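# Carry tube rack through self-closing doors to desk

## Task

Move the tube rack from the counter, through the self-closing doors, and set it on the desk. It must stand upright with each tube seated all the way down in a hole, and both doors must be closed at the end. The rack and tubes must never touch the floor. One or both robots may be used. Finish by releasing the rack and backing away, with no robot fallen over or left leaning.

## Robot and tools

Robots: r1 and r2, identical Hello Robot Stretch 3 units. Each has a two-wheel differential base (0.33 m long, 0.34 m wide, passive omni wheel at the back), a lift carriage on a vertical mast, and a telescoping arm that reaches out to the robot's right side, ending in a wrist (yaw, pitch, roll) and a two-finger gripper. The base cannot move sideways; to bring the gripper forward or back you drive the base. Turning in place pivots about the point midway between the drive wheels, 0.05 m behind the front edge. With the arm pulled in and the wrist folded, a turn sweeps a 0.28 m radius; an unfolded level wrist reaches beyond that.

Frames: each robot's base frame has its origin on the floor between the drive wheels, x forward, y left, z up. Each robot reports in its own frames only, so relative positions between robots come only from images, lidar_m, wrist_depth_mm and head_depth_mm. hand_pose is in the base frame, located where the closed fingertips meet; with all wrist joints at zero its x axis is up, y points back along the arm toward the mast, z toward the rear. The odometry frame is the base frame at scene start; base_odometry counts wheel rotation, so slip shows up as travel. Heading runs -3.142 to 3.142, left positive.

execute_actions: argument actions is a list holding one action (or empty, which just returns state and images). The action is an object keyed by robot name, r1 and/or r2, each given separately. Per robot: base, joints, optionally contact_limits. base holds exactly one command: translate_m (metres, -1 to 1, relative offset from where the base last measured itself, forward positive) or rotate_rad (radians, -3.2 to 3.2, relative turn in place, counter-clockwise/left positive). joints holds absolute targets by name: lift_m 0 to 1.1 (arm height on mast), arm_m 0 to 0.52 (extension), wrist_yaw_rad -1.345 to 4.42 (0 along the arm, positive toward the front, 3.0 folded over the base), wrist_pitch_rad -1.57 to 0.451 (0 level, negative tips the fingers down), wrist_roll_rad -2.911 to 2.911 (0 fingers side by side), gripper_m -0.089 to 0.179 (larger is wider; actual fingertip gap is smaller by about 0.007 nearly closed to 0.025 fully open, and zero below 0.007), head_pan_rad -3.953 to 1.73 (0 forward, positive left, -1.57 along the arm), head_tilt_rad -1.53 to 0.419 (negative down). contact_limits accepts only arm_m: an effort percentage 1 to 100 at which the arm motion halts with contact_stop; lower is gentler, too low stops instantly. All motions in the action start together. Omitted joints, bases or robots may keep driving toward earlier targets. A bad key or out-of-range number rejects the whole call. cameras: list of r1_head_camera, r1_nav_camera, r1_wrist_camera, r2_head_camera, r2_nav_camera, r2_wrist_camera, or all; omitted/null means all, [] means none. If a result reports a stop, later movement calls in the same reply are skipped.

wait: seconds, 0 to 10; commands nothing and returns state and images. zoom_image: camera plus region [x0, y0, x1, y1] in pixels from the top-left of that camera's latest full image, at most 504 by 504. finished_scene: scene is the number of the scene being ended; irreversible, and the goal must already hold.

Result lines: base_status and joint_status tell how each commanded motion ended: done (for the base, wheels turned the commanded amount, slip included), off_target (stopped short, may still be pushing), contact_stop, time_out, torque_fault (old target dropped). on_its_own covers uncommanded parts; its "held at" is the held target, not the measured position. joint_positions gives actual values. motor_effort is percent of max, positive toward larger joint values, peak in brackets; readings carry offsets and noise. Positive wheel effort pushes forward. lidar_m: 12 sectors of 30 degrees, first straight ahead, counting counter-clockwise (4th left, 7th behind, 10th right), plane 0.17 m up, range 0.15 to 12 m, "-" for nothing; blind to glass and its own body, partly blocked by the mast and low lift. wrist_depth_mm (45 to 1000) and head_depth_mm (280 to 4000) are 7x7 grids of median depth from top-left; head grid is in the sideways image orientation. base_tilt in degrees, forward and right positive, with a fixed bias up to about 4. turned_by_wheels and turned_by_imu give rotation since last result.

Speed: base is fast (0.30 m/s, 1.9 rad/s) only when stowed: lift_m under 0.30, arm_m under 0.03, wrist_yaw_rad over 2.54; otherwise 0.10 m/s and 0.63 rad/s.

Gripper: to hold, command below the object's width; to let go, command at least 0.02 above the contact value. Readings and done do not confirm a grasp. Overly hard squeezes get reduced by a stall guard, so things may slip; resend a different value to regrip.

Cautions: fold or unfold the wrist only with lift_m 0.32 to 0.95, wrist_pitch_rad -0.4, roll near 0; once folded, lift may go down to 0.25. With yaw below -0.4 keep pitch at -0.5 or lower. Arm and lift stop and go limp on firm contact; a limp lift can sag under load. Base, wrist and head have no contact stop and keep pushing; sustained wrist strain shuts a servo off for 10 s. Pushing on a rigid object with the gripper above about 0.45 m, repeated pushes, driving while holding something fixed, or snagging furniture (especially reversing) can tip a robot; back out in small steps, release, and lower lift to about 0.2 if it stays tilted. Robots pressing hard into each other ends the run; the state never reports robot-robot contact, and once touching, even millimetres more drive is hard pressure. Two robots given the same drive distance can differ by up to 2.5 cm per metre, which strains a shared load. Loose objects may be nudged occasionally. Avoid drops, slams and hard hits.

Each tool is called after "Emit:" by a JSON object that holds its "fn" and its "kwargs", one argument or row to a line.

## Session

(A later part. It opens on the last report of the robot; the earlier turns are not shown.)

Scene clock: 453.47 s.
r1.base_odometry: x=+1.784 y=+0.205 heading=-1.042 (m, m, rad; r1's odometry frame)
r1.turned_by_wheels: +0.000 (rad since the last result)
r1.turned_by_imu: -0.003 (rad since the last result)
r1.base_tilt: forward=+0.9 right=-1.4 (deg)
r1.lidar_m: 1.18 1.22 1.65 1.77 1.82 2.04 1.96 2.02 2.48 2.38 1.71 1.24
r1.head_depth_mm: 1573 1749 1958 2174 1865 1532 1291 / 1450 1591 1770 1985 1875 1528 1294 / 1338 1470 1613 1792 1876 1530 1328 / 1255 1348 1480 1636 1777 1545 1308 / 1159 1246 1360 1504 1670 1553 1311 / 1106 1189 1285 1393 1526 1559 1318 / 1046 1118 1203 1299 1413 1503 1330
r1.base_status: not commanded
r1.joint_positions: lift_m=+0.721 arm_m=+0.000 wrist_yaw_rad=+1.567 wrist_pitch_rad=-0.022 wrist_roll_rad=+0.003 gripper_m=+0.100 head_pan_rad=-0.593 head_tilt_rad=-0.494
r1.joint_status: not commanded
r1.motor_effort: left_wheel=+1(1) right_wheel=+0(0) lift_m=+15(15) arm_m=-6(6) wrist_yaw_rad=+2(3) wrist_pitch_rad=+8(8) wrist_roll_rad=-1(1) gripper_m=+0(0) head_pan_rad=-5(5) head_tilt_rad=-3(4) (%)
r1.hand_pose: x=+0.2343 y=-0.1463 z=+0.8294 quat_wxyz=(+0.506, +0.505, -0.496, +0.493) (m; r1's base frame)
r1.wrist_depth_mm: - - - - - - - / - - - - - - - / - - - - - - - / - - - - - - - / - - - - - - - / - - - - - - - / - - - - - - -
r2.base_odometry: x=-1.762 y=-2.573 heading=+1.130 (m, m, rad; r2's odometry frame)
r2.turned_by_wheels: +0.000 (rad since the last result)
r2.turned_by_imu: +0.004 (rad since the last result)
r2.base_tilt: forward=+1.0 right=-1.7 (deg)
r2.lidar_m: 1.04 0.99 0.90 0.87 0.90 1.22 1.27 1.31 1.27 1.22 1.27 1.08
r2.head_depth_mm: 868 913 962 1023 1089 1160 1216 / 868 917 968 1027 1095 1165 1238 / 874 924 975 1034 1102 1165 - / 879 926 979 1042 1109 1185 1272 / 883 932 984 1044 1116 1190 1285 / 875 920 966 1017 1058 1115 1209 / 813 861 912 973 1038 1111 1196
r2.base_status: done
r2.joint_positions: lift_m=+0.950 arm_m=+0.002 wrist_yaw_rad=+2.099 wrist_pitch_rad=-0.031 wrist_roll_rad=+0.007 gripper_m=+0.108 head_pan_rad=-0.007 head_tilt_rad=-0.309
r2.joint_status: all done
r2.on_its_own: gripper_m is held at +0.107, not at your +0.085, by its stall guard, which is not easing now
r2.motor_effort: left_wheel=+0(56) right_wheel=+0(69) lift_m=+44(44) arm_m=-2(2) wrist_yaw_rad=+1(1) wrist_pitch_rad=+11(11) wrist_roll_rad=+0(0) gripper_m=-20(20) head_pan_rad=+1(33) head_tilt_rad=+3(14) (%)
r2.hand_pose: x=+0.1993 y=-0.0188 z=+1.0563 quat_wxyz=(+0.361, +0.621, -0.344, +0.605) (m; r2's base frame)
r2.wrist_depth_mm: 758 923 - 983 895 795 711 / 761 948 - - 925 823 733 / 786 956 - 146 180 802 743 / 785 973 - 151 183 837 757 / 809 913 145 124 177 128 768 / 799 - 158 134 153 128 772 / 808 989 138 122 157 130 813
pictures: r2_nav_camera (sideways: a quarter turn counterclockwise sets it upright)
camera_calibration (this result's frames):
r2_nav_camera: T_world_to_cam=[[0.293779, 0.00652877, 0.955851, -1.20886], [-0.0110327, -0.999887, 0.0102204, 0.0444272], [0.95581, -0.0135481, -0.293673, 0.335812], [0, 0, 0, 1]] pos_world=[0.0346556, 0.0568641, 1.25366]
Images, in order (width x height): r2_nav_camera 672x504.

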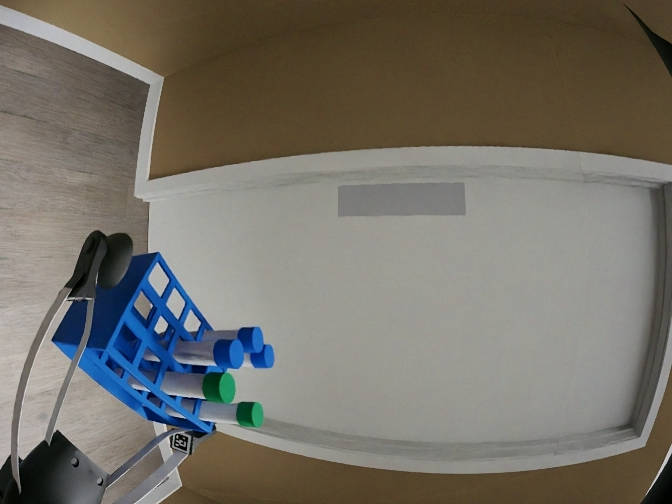

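Emit:
{"fn": "execute_actions", "kwargs": {
  "actions": [
    {"r2":{"base":{"rotate_rad":-0.56}}}
  ],
  "cameras": []
}}

Emit:
{"fn": "execute_actions", "kwargs": {
  "actions": [
    {"r2":{"base":{"translate_m":0.5}}}
  ],
  "cameras": []
}}

Emit:
{"fn": "execute_actions", "kwargs": {
  "actions": [
    {"r2":{"base":{"rotate_rad":-2.63}}}
  ],
  "cameras": []
}}

Emit:
{"fn": "execute_actions", "kwargs": {
  "actions": [
    {"r2":{"base":{"translate_m":-0.7}}}
  ],
  "cameras": ["r1_nav_camera","r2_nav_camera"]
}}

Scene clock: 461.63 s.
r1.base_odometry: x=+1.784 y=+0.205 heading=-1.042 (m, m, rad; r1's odometry frame)
r1.turned_by_wheels: +0.000 (rad since the last result)
r1.turned_by_imu: -0.001 (rad since the last result)
r1.base_tilt: forward=+1.0 right=-1.5 (deg)
r1.lidar_m: 1.18 1.22 1.65 1.77 1.83 2.03 1.96 2.01 2.49 2.38 1.71 1.24
r1.head_depth_mm: 1565 1739 1955 2189 1852 1523 1289 / 1448 1594 1768 1991 1865 1524 1298 / 1341 1467 1616 1802 1875 1536 1332 / 1255 1360 1480 1642 1767 1552 1307 / 1157 1243 1357 1507 1662 1549 1316 / 1107 1189 1283 1386 1534 1559 1317 / 1049 1118 1201 1294 1409 1505 1325
r1.base_status: not commanded
r1.joint_positions: lift_m=+0.721 arm_m=+0.000 wrist_yaw_rad=+1.567 wrist_pitch_rad=-0.022 wrist_roll_rad=+0.003 gripper_m=+0.100 head_pan_rad=-0.593 head_tilt_rad=-0.494
r1.joint_status: not commanded
r1.motor_effort: left_wheel=+1(1) right_wheel=+0(0) lift_m=+14(14) arm_m=-6(6) wrist_yaw_rad=+2(3) wrist_pitch_rad=+8(8) wrist_roll_rad=-1(1) gripper_m=+0(1) head_pan_rad=-5(4) head_tilt_rad=-4(4) (%)
r1.hand_pose: x=+0.2343 y=-0.1463 z=+0.8294 quat_wxyz=(+0.506, +0.505, -0.496, +0.493) (m; r1's base frame)
r1.wrist_depth_mm: - - - - - - - / - - - - - - - / - - - - - - - / - - - - - - - / - - - - - - - / - - - - - - - / - - - - - - -
r2.base_odometry: x=-1.762 y=-2.573 heading=+0.570 (m, m, rad; r2's odometry frame)
r2.turned_by_wheels: -0.560 (rad since the last result)
r2.turned_by_imu: -0.553 (rad since the last result)
r2.base_tilt: forward=+1.0 right=-1.6 (deg)
r2.lidar_m: 1.09 1.04 0.99 0.91 0.87 0.89 1.18 1.27 1.30 1.29 1.22 1.26
r2.head_depth_mm: 1128 1202 1293 1394 1516 1613 1610 / 1051 1116 1199 1282 1379 1506 1560 / 991 1045 1110 1187 1266 1358 - / 1011 1063 1125 1197 1275 1359 1422 / 959 1010 1062 1126 1198 1281 1365 / 910 954 1006 1060 1124 1191 1279 / 866 905 948 1002 1058 1121 1186
r2.base_status: done
r2.joint_positions: lift_m=+0.950 arm_m=+0.002 wrist_yaw_rad=+2.099 wrist_pitch_rad=-0.031 wrist_roll_rad=+0.007 gripper_m=+0.108 head_pan_rad=-0.007 head_tilt_rad=-0.309
r2.joint_status: not commanded
r2.on_its_own: gripper_m is held at +0.107, not at your +0.085, by its stall guard, which is not easing now
r2.motor_effort: left_wheel=+2(4) right_wheel=-3(6) lift_m=+44(44) arm_m=-2(2) wrist_yaw_rad=+1(1) wrist_pitch_rad=+10(10) wrist_roll_rad=+0(0) gripper_m=-21(20) head_pan_rad=+2(1) head_tilt_rad=+3(3) (%)
r2.hand_pose: x=+0.1993 y=-0.0188 z=+1.0563 quat_wxyz=(+0.361, +0.621, -0.344, +0.605) (m; r2's base frame)
r2.wrist_depth_mm: 891 893 958 956 960 929 899 / 922 894 982 - 982 931 912 / 945 922 - 147 181 925 929 / 977 984 - 151 184 949 975 / - 995 144 124 177 128 - / - - 159 134 153 128 - / - - 138 122 158 130 -
pictures: none
No camera images: the call's "cameras" was empty. Leave "cameras" out to get every camera's image.

Scene clock: 467.60 s.
r1.base_odometry: x=+1.784 y=+0.205 heading=-1.042 (m, m, rad; r1's odometry frame)
r1.turned_by_wheels: +0.000 (rad since the last result)
r1.turned_by_imu: -0.001 (rad since the last result)
r1.base_tilt: forward=+0.7 right=-1.5 (deg)
r1.lidar_m: 1.18 1.22 1.66 1.77 1.82 2.04 1.95 2.02 2.48 2.38 1.71 1.23
r1.head_depth_mm: 1566 1738 1949 2166 1846 1524 1291 / 1450 1590 1776 1981 1879 1531 1290 / 1346 1458 1615 1792 1871 1536 1325 / 1246 1352 1473 1637 1788 1536 1308 / 1149 1243 1362 1504 1667 1556 1312 / 1107 1190 1285 1396 1527 1563 1311 / 1046 1117 1194 1296 1414 1500 1324
r1.base_status: not commanded
r1.joint_positions: lift_m=+0.721 arm_m=+0.000 wrist_yaw_rad=+1.567 wrist_pitch_rad=-0.022 wrist_roll_rad=+0.003 gripper_m=+0.100 head_pan_rad=-0.593 head_tilt_rad=-0.494
r1.joint_status: not commanded
r1.motor_effort: left_wheel=+1(1) right_wheel=-1(1) lift_m=+14(15) arm_m=-6(6) wrist_yaw_rad=+2(3) wrist_pitch_rad=+8(8) wrist_roll_rad=-1(1) gripper_m=+1(1) head_pan_rad=-4(5) head_tilt_rad=-4(4) (%)
r1.hand_pose: x=+0.2343 y=-0.1463 z=+0.8294 quat_wxyz=(+0.506, +0.505, -0.496, +0.493) (m; r1's base frame)
r1.wrist_depth_mm: - - - - - - - / - - - - - - - / - - - - - - - / - - - - - - - / - - - - - - - / - - - - - - - / - - - - - - -
r2.base_odometry: x=-1.342 y=-2.303 heading=+0.570 (m, m, rad; r2's odometry frame)
r2.turned_by_wheels: +0.000 (rad since the last result)
r2.turned_by_imu: +0.002 (rad since the last result)
r2.base_tilt: forward=+0.9 right=-1.7 (deg)
r2.lidar_m: 0.65 0.62 0.64 0.77 1.14 1.17 1.55 1.69 1.42 1.01 0.95 0.80
r2.head_depth_mm: 606 647 694 750 815 892 942 / 562 604 643 692 745 808 883 / 539 566 599 638 675 721 - / 576 607 644 683 722 769 828 / 553 582 614 650 690 738 791 / 524 550 579 612 648 687 734 / 498 522 548 577 609 645 685
r2.base_status: done
r2.joint_positions: lift_m=+0.950 arm_m=+0.002 wrist_yaw_rad=+2.099 wrist_pitch_rad=-0.031 wrist_roll_rad=+0.007 gripper_m=+0.108 head_pan_rad=-0.007 head_tilt_rad=-0.309
r2.joint_status: not commanded
r2.on_its_own: gripper_m is held at +0.107, not at your +0.085, by its stall guard, which is not easing now
r2.motor_effort: left_wheel=+1(6) right_wheel=-3(3) lift_m=+44(44) arm_m=-1(3) wrist_yaw_rad=+2(2) wrist_pitch_rad=+11(10) wrist_roll_rad=+0(0) gripper_m=-20(21) head_pan_rad=+3(3) head_tilt_rad=+3(3) (%)
r2.hand_pose: x=+0.1993 y=-0.0188 z=+1.0563 quat_wxyz=(+0.361, +0.621, -0.344, +0.605) (m; r2's base frame)
r2.wrist_depth_mm: 579 578 572 572 570 490 493 / 587 591 586 589 588 503 506 / 600 608 610 147 181 512 520 / 628 628 621 151 184 532 541 / 646 637 145 124 177 128 562 / 661 - 159 135 153 128 577 / 695 686 139 122 158 130 599
pictures: none
No camera images: the call's "cameras" was empty. Leave "cameras" out to get every camera's image.

Scene clock: 472.70 s.
r1.base_odometry: x=+1.784 y=+0.205 heading=-1.042 (m, m, rad; r1's odometry frame)
r1.turned_by_wheels: +0.000 (rad since the last result)
r1.turned_by_imu: -0.001 (rad since the last result)
r1.base_tilt: forward=+0.8 right=-1.5 (deg)
r1.lidar_m: 1.18 1.22 1.65 1.77 1.83 2.04 1.95 2.02 2.47 2.38 1.71 1.23
r1.head_depth_mm: 1565 1743 1953 2181 1858 1527 1288 / 1440 1595 1766 1981 1878 1524 1296 / 1349 1468 1618 1793 1871 1540 1327 / 1253 1356 1472 1642 1769 1542 1306 / 1159 1247 1360 1511 1662 1550 1316 / 1110 1186 1283 1389 1525 1560 1321 / 1044 1113 1201 1296 1414 1505 1327
r1.base_status: not commanded
r1.joint_positions: lift_m=+0.721 arm_m=+0.000 wrist_yaw_rad=+1.567 wrist_pitch_rad=-0.022 wrist_roll_rad=+0.003 gripper_m=+0.100 head_pan_rad=-0.593 head_tilt_rad=-0.494
r1.joint_status: not commanded
r1.motor_effort: left_wheel=+1(1) right_wheel=-1(0) lift_m=+14(15) arm_m=-6(6) wrist_yaw_rad=+2(3) wrist_pitch_rad=+9(8) wrist_roll_rad=-1(1) gripper_m=+0(1) head_pan_rad=-5(5) head_tilt_rad=-4(4) (%)
r1.hand_pose: x=+0.2343 y=-0.1463 z=+0.8294 quat_wxyz=(+0.506, +0.505, -0.496, +0.493) (m; r1's base frame)
r1.wrist_depth_mm: 991 - - - - - - / - - - - - - - / - - - - - - - / - - - - - - - / - - - - - - - / - - - - - - - / - - - - - - -
r2.base_odometry: x=-1.342 y=-2.303 heading=-2.060 (m, m, rad; r2's odometry frame)
r2.turned_by_wheels: -2.630 (rad since the last result)
r2.turned_by_imu: -2.594 (rad since the last result)
r2.base_tilt: forward=+1.0 right=-1.6 (deg)
r2.lidar_m: 1.69 1.44 1.01 0.95 0.81 0.65 0.62 0.63 0.76 1.13 1.16 1.53
r2.head_depth_mm: 1461 1541 1618 1735 1841 1913 1652 / 1458 1539 1638 1711 1850 1924 1555 / 1462 1544 1634 1726 1851 1942 - / 1464 1540 1636 1726 1842 1917 1504 / 1466 1539 1637 1733 1844 1924 1493 / 1460 1542 1630 1735 1842 1913 1498 / 1465 1546 1627 1735 1840 1922 1494
r2.base_status: done
r2.joint_positions: lift_m=+0.950 arm_m=+0.002 wrist_yaw_rad=+2.099 wrist_pitch_rad=-0.031 wrist_roll_rad=+0.007 gripper_m=+0.108 head_pan_rad=-0.007 head_tilt_rad=-0.309
r2.joint_status: not commanded
r2.on_its_own: gripper_m is held at +0.107, not at your +0.085, by its stall guard, which is not easing now
r2.motor_effort: left_wheel=+2(4) right_wheel=-3(6) lift_m=+44(44) arm_m=-2(1) wrist_yaw_rad=+0(1) wrist_pitch_rad=+10(10) wrist_roll_rad=+0(0) gripper_m=-20(20) head_pan_rad=+3(2) head_tilt_rad=+3(3) (%)
r2.hand_pose: x=+0.1993 y=-0.0188 z=+1.0563 quat_wxyz=(+0.361, +0.621, -0.344, +0.605) (m; r2's base frame)
r2.wrist_depth_mm: 845 - - - - - - / 851 - - - - - - / 859 - - 147 180 - - / 868 - - 151 184 - - / 878 - 145 124 177 128 - / 875 - 159 135 153 128 - / 878 - 138 122 158 130 -
pictures: none
No camera images: the call's "cameras" was empty. Leave "cameras" out to get every camera's image.

Scene clock: 481.80 s.
r1.base_odometry: x=+1.784 y=+0.205 heading=-1.042 (m, m, rad; r1's odometry frame)
r1.turned_by_wheels: +0.000 (rad since the last result)
r1.turned_by_imu: -0.002 (rad since the last result)
r1.base_tilt: forward=+0.9 right=-1.6 (deg)
r1.lidar_m: 0.63 1.22 1.65 1.77 1.83 2.04 1.95 2.02 2.48 2.38 1.71 0.49
r1.head_depth_mm: 1573 1740 1946 2176 1865 1533 1287 / 1456 1588 1764 1973 1861 1524 1301 / 1346 1471 1609 1803 1814 1494 1300 / 392 427 469 525 590 679 799 / 403 442 488 535 578 626 869 / 358 385 420 569 671 790 952 / 433 486 545 620 721 856 1057
r1.base_status: not commanded
r1.joint_positions: lift_m=+0.721 arm_m=+0.000 wrist_yaw_rad=+1.567 wrist_pitch_rad=-0.022 wrist_roll_rad=+0.003 gripper_m=+0.100 head_pan_rad=-0.593 head_tilt_rad=-0.494
r1.joint_status: not commanded
r1.motor_effort: left_wheel=+1(1) right_wheel=+0(0) lift_m=+14(14) arm_m=-6(6) wrist_yaw_rad=+2(2) wrist_pitch_rad=+8(8) wrist_roll_rad=-1(1) gripper_m=+0(1) head_pan_rad=-5(5) head_tilt_rad=-4(4) (%)
r1.hand_pose: x=+0.2343 y=-0.1463 z=+0.8294 quat_wxyz=(+0.506, +0.505, -0.496, +0.493) (m; r1's base frame)
r1.wrist_depth_mm: - - 828 491 331 - - / - - 881 512 339 - - / - - 967 529 358 - - / - - - 549 383 - - / - - 991 579 413 - - / - - - 603 407 - - / - - - 634 417 - -
r2.base_odometry: x=-1.013 y=-1.685 heading=-2.060 (m, m, rad; r2's odometry frame)
r2.turned_by_wheels: +0.000 (rad since the last result)
r2.turned_by_imu: +0.002 (rad since the last result)
r2.base_tilt: forward=+1.0 right=-1.7 (deg)
r2.lidar_m: 2.38 1.38 0.34 0.24 0.23 0.24 0.32 3.17 2.33 0.58 0.60 1.58
r2.head_depth_mm: 2069 2193 2319 2470 2592 1966 1680 / 2075 2212 2308 2467 2572 1960 1590 / 2083 2209 2328 2473 2567 2002 - / 2092 2205 2335 2462 2560 1953 1505 / 2081 2196 2329 2490 2584 1935 1503 / 2082 2199 2330 2451 2597 1943 1496 / 2085 2210 2325 2452 2527 1939 1500
r2.base_status: done
r2.joint_positions: lift_m=+0.950 arm_m=+0.002 wrist_yaw_rad=+2.101 wrist_pitch_rad=-0.032 wrist_roll_rad=+0.007 gripper_m=+0.108 head_pan_rad=-0.006 head_tilt_rad=-0.307
r2.joint_status: not commanded
r2.on_its_own: gripper_m is held at +0.107, not at your +0.085, by its stall guard, which is not easing now
r2.motor_effort: left_wheel=-1(39) right_wheel=-5(62) lift_m=+43(44) arm_m=-2(3) wrist_yaw_rad=-1(0) wrist_pitch_rad=+11(11) wrist_roll_rad=+0(0) gripper_m=-20(20) head_pan_rad=+2(1) head_tilt_rad=+3(3) (%)
r2.hand_pose: x=+0.1990 y=-0.0183 z=+1.0562 quat_wxyz=(+0.360, +0.621, -0.343, +0.606) (m; r2's base frame)
r2.wrist_depth_mm: 794 - - - - - - / 804 - - - - - - / 830 - - 147 183 - - / 838 - - 150 182 - - / 846 974 145 124 177 128 - / 834 - 160 135 172 128 - / 914 - 131 121 159 128 -
pictures: r1_nav_camera (sideways: a quarter turn counterclockwise sets it upright), r2_nav_camera (sideways: a quarter turn counterclockwise sets it upright)
camera_calibration (this result's frames):
r1_nav_camera: T_world_to_cam=[[0.387484, -0.32767, 0.861678, -1.07889], [-0.602719, -0.797305, -0.032157, 0.0928562], [0.697557, -0.50689, -0.506436, 0.610756], [0, 0, 0, 1]] pos_world=[0.0479828, 0.0300996, 1.24195]
r2_nav_camera: T_world_to_cam=[[0.291801, 0.00689891, 0.956454, -1.20964], [-0.00983365, -0.999899, 0.0102124, 0.0444303], [0.956428, -0.0123854, -0.291704, 0.333245], [0, 0, 0, 1]] pos_world=[0.0346855, 0.0568983, 1.25372]
Images, in order (width x height): r1_nav_camera 672x504, r2_nav_camera 672x504.

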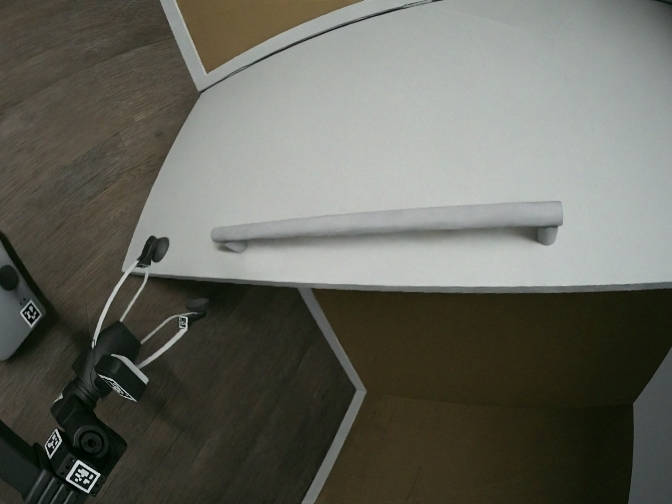

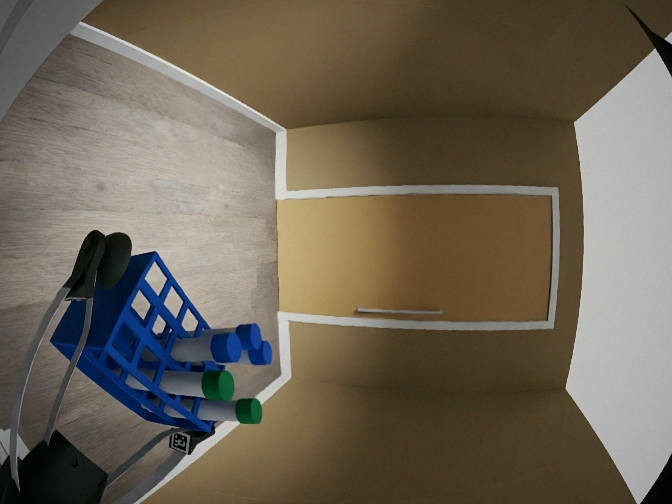

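Emit:
{"fn": "execute_actions", "kwargs": {
  "actions": [
    {"r1":{"base":{"translate_m":-0.45},"joints":{"wrist_pitch_rad":-0.4,"wrist_yaw_rad":3.0,"gripper_m":0.03,"head_pan_rad":0}}}
  ],
  "cameras": []
}}

Emit:
{"fn": "execute_actions", "kwargs": {
  "actions": [
    {"r1":{"base":{"rotate_rad":-1.57},"joints":{"lift_m":0.26}}}
  ],
  "cameras": []
}}

Emit:
{"fn": "execute_actions", "kwargs": {
  "actions": [
    {"r1":{"base":{"translate_m":1.0}},"r2":{"base":{"translate_m":-0.4}}}
  ],
  "cameras": ["r1_nav_camera","r2_nav_camera"]
}}

Scene clock: 492.73 s.
r1.base_odometry: x=+1.557 y=+0.593 heading=-1.042 (m, m, rad; r1's odometry frame)
r1.turned_by_wheels: +0.000 (rad since the last result)
r1.turned_by_imu: -0.006 (rad since the last result)
r1.base_tilt: forward=+0.8 right=-1.5 (deg)
r1.lidar_m: 0.95 1.69 1.84 1.75 1.81 1.57 1.51 1.55 2.09 2.38 2.37 0.89
r1.head_depth_mm: 739 799 873 997 1743 1514 1290 / 784 844 909 1003 1150 1280 1297 / 921 996 1093 1213 1356 1464 1304 / 1045 1153 1281 1447 1653 1542 1306 / 1213 1356 1549 1764 1863 1554 1313 / 1366 1486 1639 1806 1916 1562 1321 / 1365 1486 1622 1803 1924 1562 1323
r1.base_status: done
r1.joint_positions: lift_m=+0.721 arm_m=+0.000 wrist_yaw_rad=+2.997 wrist_pitch_rad=-0.412 wrist_roll_rad=+0.003 gripper_m=+0.030 head_pan_rad=-0.007 head_tilt_rad=-0.494
r1.joint_status: all done
r1.motor_effort: left_wheel=+1(4) right_wheel=-1(3) lift_m=+15(15) arm_m=-6(6) wrist_yaw_rad=+2(3) wrist_pitch_rad=+4(8) wrist_roll_rad=-1(1) gripper_m=+0(79) head_pan_rad=+5(46) head_tilt_rad=-4(4) (%)
r1.hand_pose: x=+0.0111 y=+0.0776 z=+0.7346 quat_wxyz=(+0.195, +0.702, +0.094, +0.679) (m; r1's base frame)
r1.wrist_depth_mm: - - - - - - - / - - - - - - - / - - - - - - - / - - - - - - - / - - - - - - - / - - - - - - - / 886 882 903 888 894 876 874
r2.base_odometry: x=-1.013 y=-1.685 heading=-2.060 (m, m, rad; r2's odometry frame)
r2.turned_by_wheels: +0.000 (rad since the last result)
r2.turned_by_imu: -0.001 (rad since the last result)
r2.base_tilt: forward=+1.0 right=-1.7 (deg)
r2.lidar_m: 2.38 1.37 0.34 0.24 0.23 0.24 0.32 3.17 2.33 0.58 0.60 1.58
r2.head_depth_mm: 2081 2196 2335 2470 2582 1961 1676 / 2082 2192 2303 2471 2578 1957 1584 / 2082 2195 2331 2465 2594 1986 - / 2073 2204 2325 2463 2568 1952 1501 / 2094 2199 2341 2472 2599 1951 1497 / 2092 2207 2334 2490 2585 1943 1503 / 2096 2215 2356 2467 2540 1927 1499
r2.base_status: not commanded
r2.joint_positions: lift_m=+0.950 arm_m=+0.002 wrist_yaw_rad=+2.101 wrist_pitch_rad=-0.032 wrist_roll_rad=+0.007 gripper_m=+0.108 head_pan_rad=-0.006 head_tilt_rad=-0.307
r2.joint_status: not commanded
r2.on_its_own: gripper_m is held at +0.107, not at your +0.085, by its stall guard, which is not easing now
r2.motor_effort: left_wheel=-1(1) right_wheel=-4(5) lift_m=+43(44) arm_m=-2(2) wrist_yaw_rad=+0(1) wrist_pitch_rad=+10(11) wrist_roll_rad=+0(0) gripper_m=-20(20) head_pan_rad=+2(2) head_tilt_rad=+2(2) (%)
r2.hand_pose: x=+0.1990 y=-0.0183 z=+1.0562 quat_wxyz=(+0.360, +0.621, -0.343, +0.606) (m; r2's base frame)
r2.wrist_depth_mm: 806 1000 - - - - - / 824 - - - - - - / 831 - - 147 183 - - / 833 - - 150 182 - - / 847 990 145 124 177 128 - / 837 - 160 134 171 128 - / 902 - 131 121 159 128 -
pictures: none
No camera images: the call's "cameras" was empty. Leave "cameras" out to get every camera's image.

Scene clock: 497.73 s.
r1.base_odometry: x=+1.557 y=+0.593 heading=-2.612 (m, m, rad; r1's odometry frame)
r1.turned_by_wheels: -1.570 (rad since the last result)
r1.turned_by_imu: -1.568 (rad since the last result)
r1.base_tilt: forward=+0.7 right=-1.5 (deg)
r1.lidar_m: 2.38 2.38 0.89 0.94 1.68 1.84 1.76 1.80 1.57 1.51 1.55 2.09
r1.head_depth_mm: 2089 2261 2483 2386 1855 1521 1293 / 2064 2263 2502 2391 1869 1523 1291 / 2052 2240 2456 2406 1884 1536 1302 / 2054 2201 2438 2429 1882 1538 1307 / 2023 2203 2412 2476 1908 1548 1305 / 2019 2201 2407 2464 1914 1570 1316 / 2003 2171 2381 2504 1932 1571 1322
r1.base_status: done
r1.joint_positions: lift_m=+0.261 arm_m=+0.000 wrist_yaw_rad=+2.998 wrist_pitch_rad=-0.413 wrist_roll_rad=+0.003 gripper_m=+0.030 head_pan_rad=-0.007 head_tilt_rad=-0.494
r1.joint_status: all done
r1.motor_effort: left_wheel=+2(6) right_wheel=-1(3) lift_m=+13(13) arm_m=-6(6) wrist_yaw_rad=+2(2) wrist_pitch_rad=+5(5) wrist_roll_rad=-1(1) gripper_m=+0(0) head_pan_rad=+5(5) head_tilt_rad=-4(4) (%)
r1.hand_pose: x=+0.0110 y=+0.0774 z=+0.2743 quat_wxyz=(+0.195, +0.701, +0.095, +0.679) (m; r1's base frame)
r1.wrist_depth_mm: - - - 999 - - - / - - - - - - - / 873 - 858 835 854 859 827 / 669 640 656 660 665 657 661 / 551 547 - 553 539 541 542 / 473 502 - - 468 466 460 / - - - - 400 404 403
r2.base_odometry: x=-1.013 y=-1.685 heading=-2.060 (m, m, rad; r2's odometry frame)
r2.turned_by_wheels: +0.000 (rad since the last result)
r2.turned_by_imu: +0.000 (rad since the last result)
r2.base_tilt: forward=+1.1 right=-1.6 (deg)
r2.lidar_m: 2.38 1.38 0.34 0.24 0.23 0.24 0.32 3.18 2.32 0.58 0.60 1.58
r2.head_depth_mm: 2081 2199 2344 2468 2566 1970 1669 / 2065 2212 2304 2482 2592 1949 1586 / 2092 2210 2333 2452 2576 2008 - / 2083 2214 2327 2465 2602 1951 1507 / 2074 2195 2331 2468 2595 1945 1497 / 2088 2184 2326 2474 2581 1953 1506 / 2093 2220 2335 2461 2525 1948 1499
r2.base_status: not commanded
r2.joint_positions: lift_m=+0.950 arm_m=+0.002 wrist_yaw_rad=+2.101 wrist_pitch_rad=-0.032 wrist_roll_rad=+0.007 gripper_m=+0.108 head_pan_rad=-0.006 head_tilt_rad=-0.307
r2.joint_status: not commanded
r2.on_its_own: gripper_m is held at +0.107, not at your +0.085, by its stall guard, which is not easing now
r2.motor_effort: left_wheel=-1(0) right_wheel=-5(4) lift_m=+43(44) arm_m=-2(1) wrist_yaw_rad=+0(0) wrist_pitch_rad=+11(10) wrist_roll_rad=+0(0) gripper_m=-20(20) head_pan_rad=+1(2) head_tilt_rad=+2(2) (%)
r2.hand_pose: x=+0.1990 y=-0.0183 z=+1.0562 quat_wxyz=(+0.360, +0.621, -0.343, +0.606) (m; r2's base frame)
r2.wrist_depth_mm: 807 998 - - - - - / 821 - - - - - - / 829 - - 148 183 - - / 830 - - 149 184 - - / 845 997 145 124 177 129 - / 851 - 160 135 172 128 - / 905 - 131 121 159 128 -
pictures: none
No camera images: the call's "cameras" was empty. Leave "cameras" out to get every camera's image.

Scene clock: 502.73 s.
r1.base_odometry: x=+0.694 y=+0.088 heading=-2.612 (m, m, rad; r1's odometry frame)
r1.turned_by_wheels: +0.000 (rad since the last result)
r1.turned_by_imu: +0.009 (rad since the last result)
r1.base_tilt: forward=+0.9 right=-1.5 (deg)
r1.lidar_m: 1.39 1.44 1.72 1.65 1.44 1.22 2.76 2.13 1.54 1.49 1.54 1.45
r1.head_depth_mm: 1193 1303 1442 1592 1738 1521 1289 / 1186 1293 1410 1589 1749 1528 1295 / 1181 1283 1395 1582 1748 1538 1302 / 1170 1274 1384 1567 1716 1541 1305 / 1164 1269 1387 1560 1737 1552 1309 / 1165 1270 1373 1548 1744 1558 1320 / 1156 1259 1362 1539 1719 1563 1318
r1.base_status: done
r1.joint_positions: lift_m=+0.261 arm_m=+0.000 wrist_yaw_rad=+2.998 wrist_pitch_rad=-0.413 wrist_roll_rad=+0.003 gripper_m=+0.030 head_pan_rad=-0.007 head_tilt_rad=-0.495
r1.joint_status: not commanded
r1.motor_effort: left_wheel=+1(10) right_wheel=+0(3) lift_m=+13(13) arm_m=-6(6) wrist_yaw_rad=+1(2) wrist_pitch_rad=+5(5) wrist_roll_rad=-1(1) gripper_m=+0(0) head_pan_rad=+5(4) head_tilt_rad=-3(4) (%)
r1.hand_pose: x=+0.0109 y=+0.0774 z=+0.2743 quat_wxyz=(+0.195, +0.701, +0.095, +0.679) (m; r1's base frame)
r1.wrist_depth_mm: - - - - - - - / - - - - - - - / 844 - 872 844 853 820 820 / 662 641 656 656 673 653 656 / 558 545 - 562 552 544 542 / 472 490 - - 462 470 462 / - - - - 402 403 409
r2.base_odometry: x=-0.825 y=-1.332 heading=-2.060 (m, m, rad; r2's odometry frame)
r2.turned_by_wheels: +0.000 (rad since the last result)
r2.turned_by_imu: -0.002 (rad since the last result)
r2.base_tilt: forward=+1.0 right=-1.7 (deg)
r2.lidar_m: 2.78 0.37 0.22 0.20 0.20 0.24 0.44 1.31 2.34 2.12 0.74 0.81
r2.head_depth_mm: 2436 2569 2721 2879 2819 1969 1680 / 2449 2580 2733 2892 2779 1955 1590 / 2446 2577 2732 2884 2767 2003 - / 2438 2577 2736 2896 2769 1948 1504 / 2458 2583 2734 2896 2779 1948 1503 / 2448 2585 2728 2916 2754 1930 1503 / 2408 2552 2617 2637 2472 1930 1496
r2.base_status: done
r2.joint_positions: lift_m=+0.950 arm_m=+0.002 wrist_yaw_rad=+2.101 wrist_pitch_rad=-0.032 wrist_roll_rad=+0.007 gripper_m=+0.108 head_pan_rad=-0.006 head_tilt_rad=-0.307
r2.joint_status: not commanded
r2.on_its_own: gripper_m is held at +0.107, not at your +0.085, by its stall guard, which is not easing now
r2.motor_effort: left_wheel=+1(7) right_wheel=-2(15) lift_m=+44(44) arm_m=-2(1) wrist_yaw_rad=+0(1) wrist_pitch_rad=+11(11) wrist_roll_rad=+0(0) gripper_m=-20(20) head_pan_rad=+2(1) head_tilt_rad=+2(3) (%)
r2.hand_pose: x=+0.1990 y=-0.0183 z=+1.0562 quat_wxyz=(+0.360, +0.621, -0.343, +0.606) (m; r2's base frame)
r2.wrist_depth_mm: 270 336 517 - - - - / 272 342 481 - - - - / 275 346 489 147 183 - - / 278 349 504 149 183 - - / 281 324 145 124 177 128 - / 277 - 160 135 171 128 - / 299 347 130 122 159 128 -
pictures: r1_nav_camera (sideways: a quarter turn counterclockwise sets it upright), r2_nav_camera (sideways: a quarter turn counterclockwise sets it upright)
camera_calibration (this result's frames):
r1_nav_camera: T_world_to_cam=[[0.504285, -0.0586671, 0.861542, -1.07943], [-0.0611458, -0.997611, -0.0321425, 0.0895337], [0.86137, -0.0364707, -0.506667, 0.610058], [0, 0, 0, 1]] pos_world=[0.0243286, 0.048242, 1.24195]
r2_nav_camera: T_world_to_cam=[[0.2918, 0.0068983, 0.956454, -1.20964], [-0.0098358, -0.999899, 0.0102124, 0.0444303], [0.956429, -0.0123875, -0.291703, 0.333243], [0, 0, 0, 1]] pos_world=[0.0346857, 0.0568983, 1.25372]
Images, in order (width x height): r1_nav_camera 672x504, r2_nav_camera 672x504.

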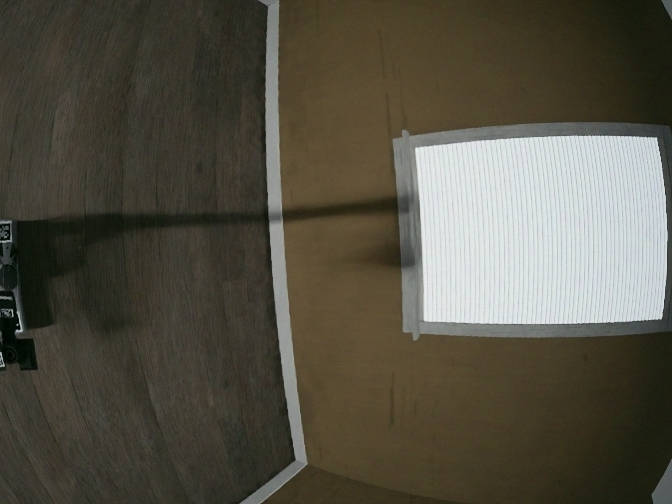

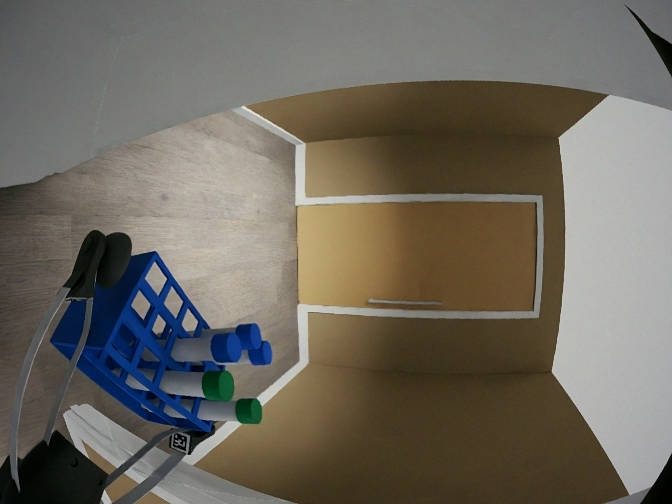

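Emit:
{"fn": "execute_actions", "kwargs": {
  "actions": [
    {"r1":{"base":{"translate_m":-0.57}},"r2":{"base":{"translate_m":-0.42}}}
  ],
  "cameras": []
}}

Emit:
{"fn": "execute_actions", "kwargs": {
  "actions": [
    {"r1":{"base":{"rotate_rad":1.57},"joints":{"head_tilt_rad":-0.7}}}
  ],
  "cameras": ["r1_nav_camera","r2_nav_camera"]
}}

Scene clock: 515.07 s.
r1.base_odometry: x=+1.186 y=+0.376 heading=-2.612 (m, m, rad; r1's odometry frame)
r1.turned_by_wheels: +0.000 (rad since the last result)
r1.turned_by_imu: -0.007 (rad since the last result)
r1.base_tilt: forward=+0.9 right=-1.5 (deg)
r1.lidar_m: 1.96 2.03 1.72 1.67 2.03 2.29 2.18 2.17 1.56 1.49 1.55 2.05
r1.head_depth_mm: 1698 1863 2047 2186 1858 1532 1286 / 1702 1842 2017 2215 1863 1525 1297 / 1681 1837 2014 2185 1884 1534 1301 / 1666 1827 2001 2191 1899 1540 1310 / 1655 1807 1975 2205 1901 1550 1312 / 1647 1800 1975 2182 1917 1562 1318 / 1640 1794 1962 2169 1924 1564 1320
r1.base_status: done
r1.joint_positions: lift_m=+0.261 arm_m=+0.000 wrist_yaw_rad=+2.998 wrist_pitch_rad=-0.413 wrist_roll_rad=+0.003 gripper_m=+0.030 head_pan_rad=-0.007 head_tilt_rad=-0.495
r1.joint_status: not commanded
r1.motor_effort: left_wheel=+2(7) right_wheel=-1(6) lift_m=+14(14) arm_m=-6(6) wrist_yaw_rad=+2(1) wrist_pitch_rad=+5(5) wrist_roll_rad=-1(1) gripper_m=+0(0) head_pan_rad=+5(5) head_tilt_rad=-3(3) (%)
r1.hand_pose: x=+0.0109 y=+0.0774 z=+0.2743 quat_wxyz=(+0.195, +0.701, +0.095, +0.679) (m; r1's base frame)
r1.wrist_depth_mm: 625 - - - - - - / 657 - - - - - - / 576 - 791 877 864 827 830 / 627 625 671 673 676 664 658 / 560 551 - 578 547 544 550 / 480 495 - - 465 462 461 / - - - - 408 401 400
r2.base_odometry: x=-0.628 y=-0.961 heading=-2.059 (m, m, rad; r2's odometry frame)
r2.turned_by_wheels: +0.000 (rad since the last result)
r2.turned_by_imu: -0.002 (rad since the last result)
r2.base_tilt: forward=+1.1 right=-1.7 (deg)
r2.lidar_m: 3.18 0.29 0.19 0.18 0.18 2.41 2.29 0.67 2.37 2.25 1.28 1.05
r2.head_depth_mm: 2818 2983 3107 3300 2788 1963 1678 / 2820 2961 3158 3386 2806 1950 1582 / 2828 3003 3176 3350 2779 1992 - / 2826 2979 3199 3373 2782 1940 1501 / 2829 2999 3155 3340 2760 1951 1504 / 2828 2996 3151 3280 2739 1853 1455 / 710 704 700 696 690 686 683
r2.base_status: done
r2.joint_positions: lift_m=+0.950 arm_m=+0.002 wrist_yaw_rad=+2.101 wrist_pitch_rad=-0.032 wrist_roll_rad=+0.007 gripper_m=+0.108 head_pan_rad=-0.006 head_tilt_rad=-0.307
r2.joint_status: not commanded
r2.on_its_own: gripper_m is held at +0.107, not at your +0.085, by its stall guard, which is not easing now
r2.motor_effort: left_wheel=+1(3) right_wheel=-1(7) lift_m=+44(43) arm_m=-1(1) wrist_yaw_rad=-1(1) wrist_pitch_rad=+10(10) wrist_roll_rad=+0(0) gripper_m=-20(20) head_pan_rad=+4(1) head_tilt_rad=+3(2) (%)
r2.hand_pose: x=+0.1990 y=-0.0183 z=+1.0562 quat_wxyz=(+0.360, +0.621, -0.343, +0.606) (m; r2's base frame)
r2.wrist_depth_mm: 238 291 396 624 - - - / 241 295 405 600 - - - / 244 300 416 128 182 - - / 247 305 420 149 182 - - / 251 289 145 124 177 129 - / 247 - 160 135 172 128 - / 267 308 131 121 158 128 -
pictures: none
No camera images: the call's "cameras" was empty. Leave "cameras" out to get every camera's image.

Scene clock: 517.37 s.
r1.base_odometry: x=+1.186 y=+0.376 heading=-1.042 (m, m, rad; r1's odometry frame)
r1.turned_by_wheels: +1.570 (rad since the last result)
r1.turned_by_imu: +1.559 (rad since the last result)
r1.base_tilt: forward=+0.8 right=-1.4 (deg)
r1.lidar_m: 1.67 0.81 2.28 2.19 2.18 1.56 1.50 1.54 2.05 1.96 2.02 1.72
r1.head_depth_mm: 1467 1660 1906 1841 1547 1332 1169 / 1461 1648 1885 1851 1556 1340 1181 / 3455 2910 2242 1866 1557 1347 1183 / 3523 3042 2322 1874 1568 1358 1186 / 3456 3065 2337 1880 1584 1262 1186 / 3291 3109 2359 1886 1586 1194 1159 / 622 2993 2369 1807 1559 1195 1164
r1.base_status: done
r1.joint_positions: lift_m=+0.261 arm_m=+0.000 wrist_yaw_rad=+2.998 wrist_pitch_rad=-0.413 wrist_roll_rad=+0.003 gripper_m=+0.030 head_pan_rad=-0.007 head_tilt_rad=-0.691
r1.joint_status: all done
r1.motor_effort: left_wheel=-2(8) right_wheel=+2(9) lift_m=+13(14) arm_m=-6(6) wrist_yaw_rad=+2(1) wrist_pitch_rad=+5(5) wrist_roll_rad=-1(1) gripper_m=+0(0) head_pan_rad=+4(5) head_tilt_rad=-6(28) (%)
r1.hand_pose: x=+0.0109 y=+0.0774 z=+0.2743 quat_wxyz=(+0.195, +0.701, +0.095, +0.679) (m; r1's base frame)
r1.wrist_depth_mm: - - - - - - - / - - - - - - - / 862 - 867 838 833 839 562 / 683 649 676 653 665 649 551 / 562 551 - 561 556 539 518 / 475 502 - - 461 464 459 / - - - - 409 404 405
r2.base_odometry: x=-0.628 y=-0.961 heading=-2.059 (m, m, rad; r2's odometry frame)
r2.turned_by_wheels: +0.000 (rad since the last result)
r2.turned_by_imu: +0.000 (rad since the last result)
r2.base_tilt: forward=+1.0 right=-1.6 (deg)
r2.lidar_m: 3.18 0.30 0.19 0.18 0.18 2.41 0.85 0.81 2.36 2.25 1.28 1.05
r2.head_depth_mm: 2810 2973 3143 3315 2804 1965 1678 / 2802 2949 3171 3353 2786 1962 1589 / 2824 2996 3182 3367 2754 2000 - / 2804 3000 3166 3380 2776 1947 1508 / 2790 2978 3189 3358 2757 1950 1499 / 2811 2997 3173 3318 2749 1869 1455 / 709 705 701 695 691 686 682
r2.base_status: not commanded
r2.joint_positions: lift_m=+0.950 arm_m=+0.002 wrist_yaw_rad=+2.101 wrist_pitch_rad=-0.032 wrist_roll_rad=+0.007 gripper_m=+0.108 head_pan_rad=-0.006 head_tilt_rad=-0.307
r2.joint_status: not commanded
r2.on_its_own: gripper_m is held at +0.107, not at your +0.085, by its stall guard, which is not easing now
r2.motor_effort: left_wheel=+1(1) right_wheel=-1(1) lift_m=+43(44) arm_m=-1(1) wrist_yaw_rad=+0(1) wrist_pitch_rad=+11(11) wrist_roll_rad=+0(0) gripper_m=-20(20) head_pan_rad=+2(2) head_tilt_rad=+3(2) (%)
r2.hand_pose: x=+0.1990 y=-0.0183 z=+1.0562 quat_wxyz=(+0.360, +0.621, -0.343, +0.606) (m; r2's base frame)
r2.wrist_depth_mm: 238 291 397 619 - - - / 240 297 405 597 - - - / 244 302 412 128 183 - - / 246 305 425 149 182 - - / 250 288 145 124 177 128 - / 247 - 160 134 172 128 - / 266 308 131 121 159 128 -
pictures: r1_nav_camera (sideways: a quarter turn counterclockwise sets it upright), r2_nav_camera (sideways: a quarter turn counterclockwise sets it upright)
camera_calibration (this result's frames):
r1_nav_camera: T_world_to_cam=[[0.663005, -0.0597245, 0.746229, -0.930066], [-0.0663109, -0.99758, -0.0209259, 0.0749556], [0.745673, -0.0356092, -0.66536, 0.817214], [0, 0, 0, 1]] pos_world=[0.0122343, 0.0483268, 1.23935]
r2_nav_camera: T_world_to_cam=[[0.291798, 0.00689714, 0.956455, -1.20964], [-0.00983982, -0.999899, 0.0102124, 0.0444303], [0.956429, -0.0123913, -0.291701, 0.333241], [0, 0, 0, 1]] pos_world=[0.034686, 0.0568982, 1.25372]
Images, in order (width x height): r1_nav_camera 672x504, r2_nav_camera 672x504.

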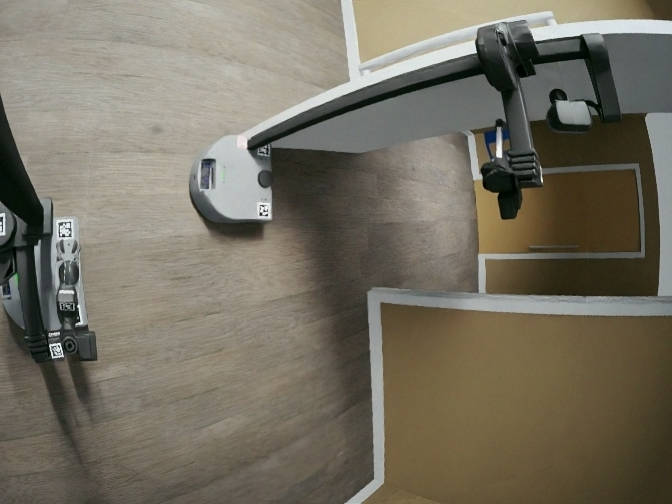

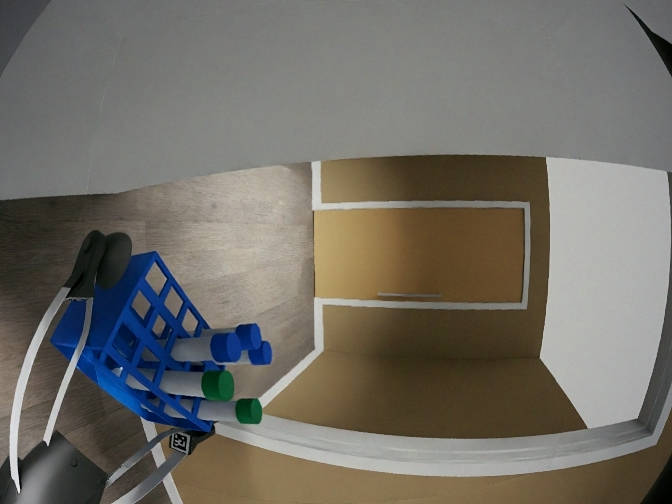

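Emit:
{"fn": "execute_actions", "kwargs": {
  "actions": [
    {"r1":{"base":{"rotate_rad":-0.13}}}
  ],
  "cameras": []
}}

Emit:
{"fn": "execute_actions", "kwargs": {
  "actions": [
    {"r1":{"base":{"translate_m":0.6}}}
  ],
  "cameras": ["r1_nav_camera"]
}}

Scene clock: 523.13 s.
r1.base_odometry: x=+1.186 y=+0.376 heading=-1.172 (m, m, rad; r1's odometry frame)
r1.turned_by_wheels: -0.130 (rad since the last result)
r1.turned_by_imu: -0.130 (rad since the last result)
r1.base_tilt: forward=+0.8 right=-1.4 (deg)
r1.lidar_m: 1.67 0.81 2.04 2.19 2.20 1.64 1.50 1.51 1.86 1.96 1.97 1.80
r1.head_depth_mm: 1561 1756 2030 1835 1544 1329 1178 / 1527 1730 1968 1847 1554 1336 1181 / 1490 1676 1924 1864 1562 1346 1183 / 1532 2696 2164 1876 1570 1349 1184 / 3487 3083 2347 1881 1573 1351 1194 / 3448 3114 2352 1897 1575 1215 1159 / 3315 3128 2390 1912 1587 1200 1131
r1.base_status: done
r1.joint_positions: lift_m=+0.261 arm_m=+0.000 wrist_yaw_rad=+2.998 wrist_pitch_rad=-0.413 wrist_roll_rad=+0.003 gripper_m=+0.030 head_pan_rad=-0.007 head_tilt_rad=-0.692
r1.joint_status: not commanded
r1.motor_effort: left_wheel=+2(8) right_wheel=-2(6) lift_m=+13(14) arm_m=-6(6) wrist_yaw_rad=+1(1) wrist_pitch_rad=+5(5) wrist_roll_rad=-1(1) gripper_m=-2(0) head_pan_rad=+5(4) head_tilt_rad=-5(5) (%)
r1.hand_pose: x=+0.0109 y=+0.0774 z=+0.2743 quat_wxyz=(+0.195, +0.701, +0.095, +0.679) (m; r1's base frame)
r1.wrist_depth_mm: - - - - - - 685 / - - - - - - 673 / 854 - 858 843 839 764 547 / 675 637 662 675 654 640 529 / 551 554 - 568 537 543 536 / 468 501 - - 459 466 460 / - - - - 410 407 404
r2.base_odometry: x=-0.628 y=-0.961 heading=-2.059 (m, m, rad; r2's odometry frame)
r2.turned_by_wheels: +0.000 (rad since the last result)
r2.turned_by_imu: +0.000 (rad since the last result)
r2.base_tilt: forward=+1.0 right=-1.7 (deg)
r2.lidar_m: 3.18 0.29 0.19 0.18 0.18 2.41 0.83 0.80 2.37 2.25 1.28 1.05
r2.head_depth_mm: 2843 2957 3121 3342 2799 1963 1671 / 2823 3006 3147 3360 2789 1955 1587 / 2826 2962 3151 3363 2779 1994 - / 2797 2967 3153 3337 2791 1948 1503 / 2836 2970 3147 3334 2772 1949 1500 / 2833 2989 3154 3332 2742 1865 1456 / 709 703 698 695 691 687 682
r2.base_status: not commanded
r2.joint_positions: lift_m=+0.950 arm_m=+0.002 wrist_yaw_rad=+2.101 wrist_pitch_rad=-0.032 wrist_roll_rad=+0.007 gripper_m=+0.108 head_pan_rad=-0.006 head_tilt_rad=-0.307
r2.joint_status: not commanded
r2.on_its_own: gripper_m is held at +0.107, not at your +0.085, by its stall guard, which is not easing now
r2.motor_effort: left_wheel=+1(1) right_wheel=-1(1) lift_m=+43(44) arm_m=-2(1) wrist_yaw_rad=-2(1) wrist_pitch_rad=+11(11) wrist_roll_rad=+0(0) gripper_m=-20(20) head_pan_rad=+2(3) head_tilt_rad=+2(2) (%)
r2.hand_pose: x=+0.1990 y=-0.0183 z=+1.0562 quat_wxyz=(+0.360, +0.621, -0.343, +0.606) (m; r2's base frame)
r2.wrist_depth_mm: 238 292 399 618 - - - / 241 295 404 598 - - - / 243 301 412 128 184 - - / 248 304 422 149 182 - - / 251 287 145 124 176 128 - / 246 - 160 135 172 128 - / 267 307 131 122 159 128 -
pictures: none
No camera images: the call's "cameras" was empty. Leave "cameras" out to get every camera's image.

Scene clock: 526.70 s.
r1.base_odometry: x=+1.419 y=-0.177 heading=-1.172 (m, m, rad; r1's odometry frame)
r1.turned_by_wheels: +0.000 (rad since the last result)
r1.turned_by_imu: +0.005 (rad since the last result)
r1.base_tilt: forward=+0.9 right=-1.4 (deg)
r1.lidar_m: 1.07 1.02 0.39 0.51 2.30 2.28 2.09 2.11 2.05 1.87 1.77 1.15
r1.head_depth_mm: 978 1104 1277 1509 1548 1330 1173 / 961 1087 1243 1458 1553 1336 1178 / 933 1050 1199 1419 1559 1342 1184 / 2992 2912 2232 1823 1567 1353 1186 / 3004 3099 2341 1877 1578 1359 1188 / 2967 3092 2354 1895 1578 1361 1196 / 2904 3080 2355 1902 1592 1369 1199
r1.base_status: done
r1.joint_positions: lift_m=+0.261 arm_m=+0.000 wrist_yaw_rad=+2.998 wrist_pitch_rad=-0.413 wrist_roll_rad=+0.003 gripper_m=+0.030 head_pan_rad=-0.007 head_tilt_rad=-0.692
r1.joint_status: not commanded
r1.motor_effort: left_wheel=+1(10) right_wheel=-1(3) lift_m=+14(13) arm_m=-5(6) wrist_yaw_rad=+1(1) wrist_pitch_rad=+5(5) wrist_roll_rad=-1(1) gripper_m=+0(0) head_pan_rad=+5(4) head_tilt_rad=-5(6) (%)
r1.hand_pose: x=+0.0109 y=+0.0774 z=+0.2743 quat_wxyz=(+0.195, +0.701, +0.095, +0.679) (m; r1's base frame)
r1.wrist_depth_mm: - - - 593 657 746 872 / - - - 643 713 811 - / 861 - 519 504 775 858 831 / 669 637 394 396 398 681 664 / 554 546 - 372 427 543 545 / 462 493 - - 455 466 471 / - - - - 399 400 402
r2.base_odometry: x=-0.628 y=-0.961 heading=-2.059 (m, m, rad; r2's odometry frame)
r2.turned_by_wheels: +0.000 (rad since the last result)
r2.turned_by_imu: +0.000 (rad since the last result)
r2.base_tilt: forward=+0.9 right=-1.6 (deg)
r2.lidar_m: 3.18 0.30 0.19 0.18 0.18 2.41 2.29 0.32 0.31 2.24 1.28 1.05
r2.head_depth_mm: 2843 2987 3157 3320 2797 1960 1673 / 2838 2982 3153 3344 2813 1967 1590 / 2818 2992 3152 3370 2784 1998 - / 2813 3013 3160 3350 2776 1946 1504 / 2814 3000 3151 3372 2751 1950 1510 / 2814 2999 3161 3333 2762 1859 1453 / 708 703 700 694 691 687 681
r2.base_status: not commanded
r2.joint_positions: lift_m=+0.950 arm_m=+0.002 wrist_yaw_rad=+2.101 wrist_pitch_rad=-0.032 wrist_roll_rad=+0.007 gripper_m=+0.108 head_pan_rad=-0.006 head_tilt_rad=-0.307
r2.joint_status: not commanded
r2.on_its_own: gripper_m is held at +0.107, not at your +0.085, by its stall guard, which is not easing now
r2.motor_effort: left_wheel=+1(1) right_wheel=-1(0) lift_m=+44(43) arm_m=-2(1) wrist_yaw_rad=-1(1) wrist_pitch_rad=+11(10) wrist_roll_rad=+0(0) gripper_m=-20(21) head_pan_rad=+1(3) head_tilt_rad=+2(2) (%)
r2.hand_pose: x=+0.1990 y=-0.0183 z=+1.0562 quat_wxyz=(+0.360, +0.621, -0.343, +0.606) (m; r2's base frame)
r2.wrist_depth_mm: 238 291 395 616 - - - / 240 297 407 593 - - - / 243 300 414 128 183 - - / 247 306 424 149 183 - - / 250 286 145 124 176 128 - / 246 - 160 134 172 128 - / 266 307 130 121 159 128 -
pictures: r1_nav_camera (sideways: a quarter turn counterclockwise sets it upright)
camera_calibration (this result's frames):
r1_nav_camera: T_world_to_cam=[[0.663453, -0.0597149, 0.745831, -0.92955], [-0.0663044, -0.997581, -0.0208902, 0.0749091], [0.745274, -0.0355921, -0.665808, 0.817798], [0, 0, 0, 1]] pos_world=[0.0121958, 0.0483272, 1.23935]
Images, in order (width x height): r1_nav_camera 672x504.

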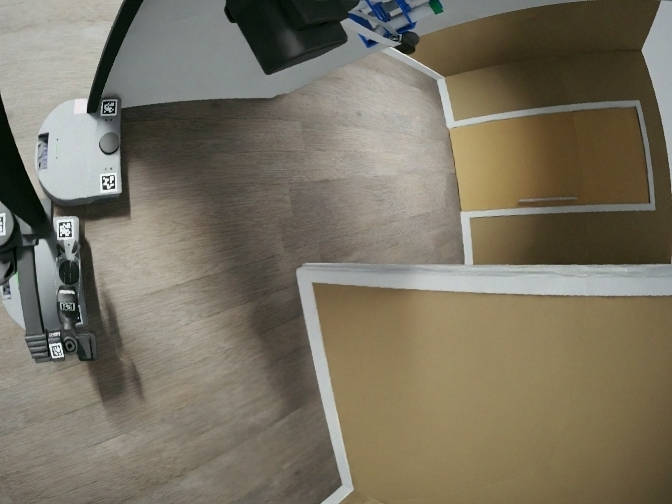

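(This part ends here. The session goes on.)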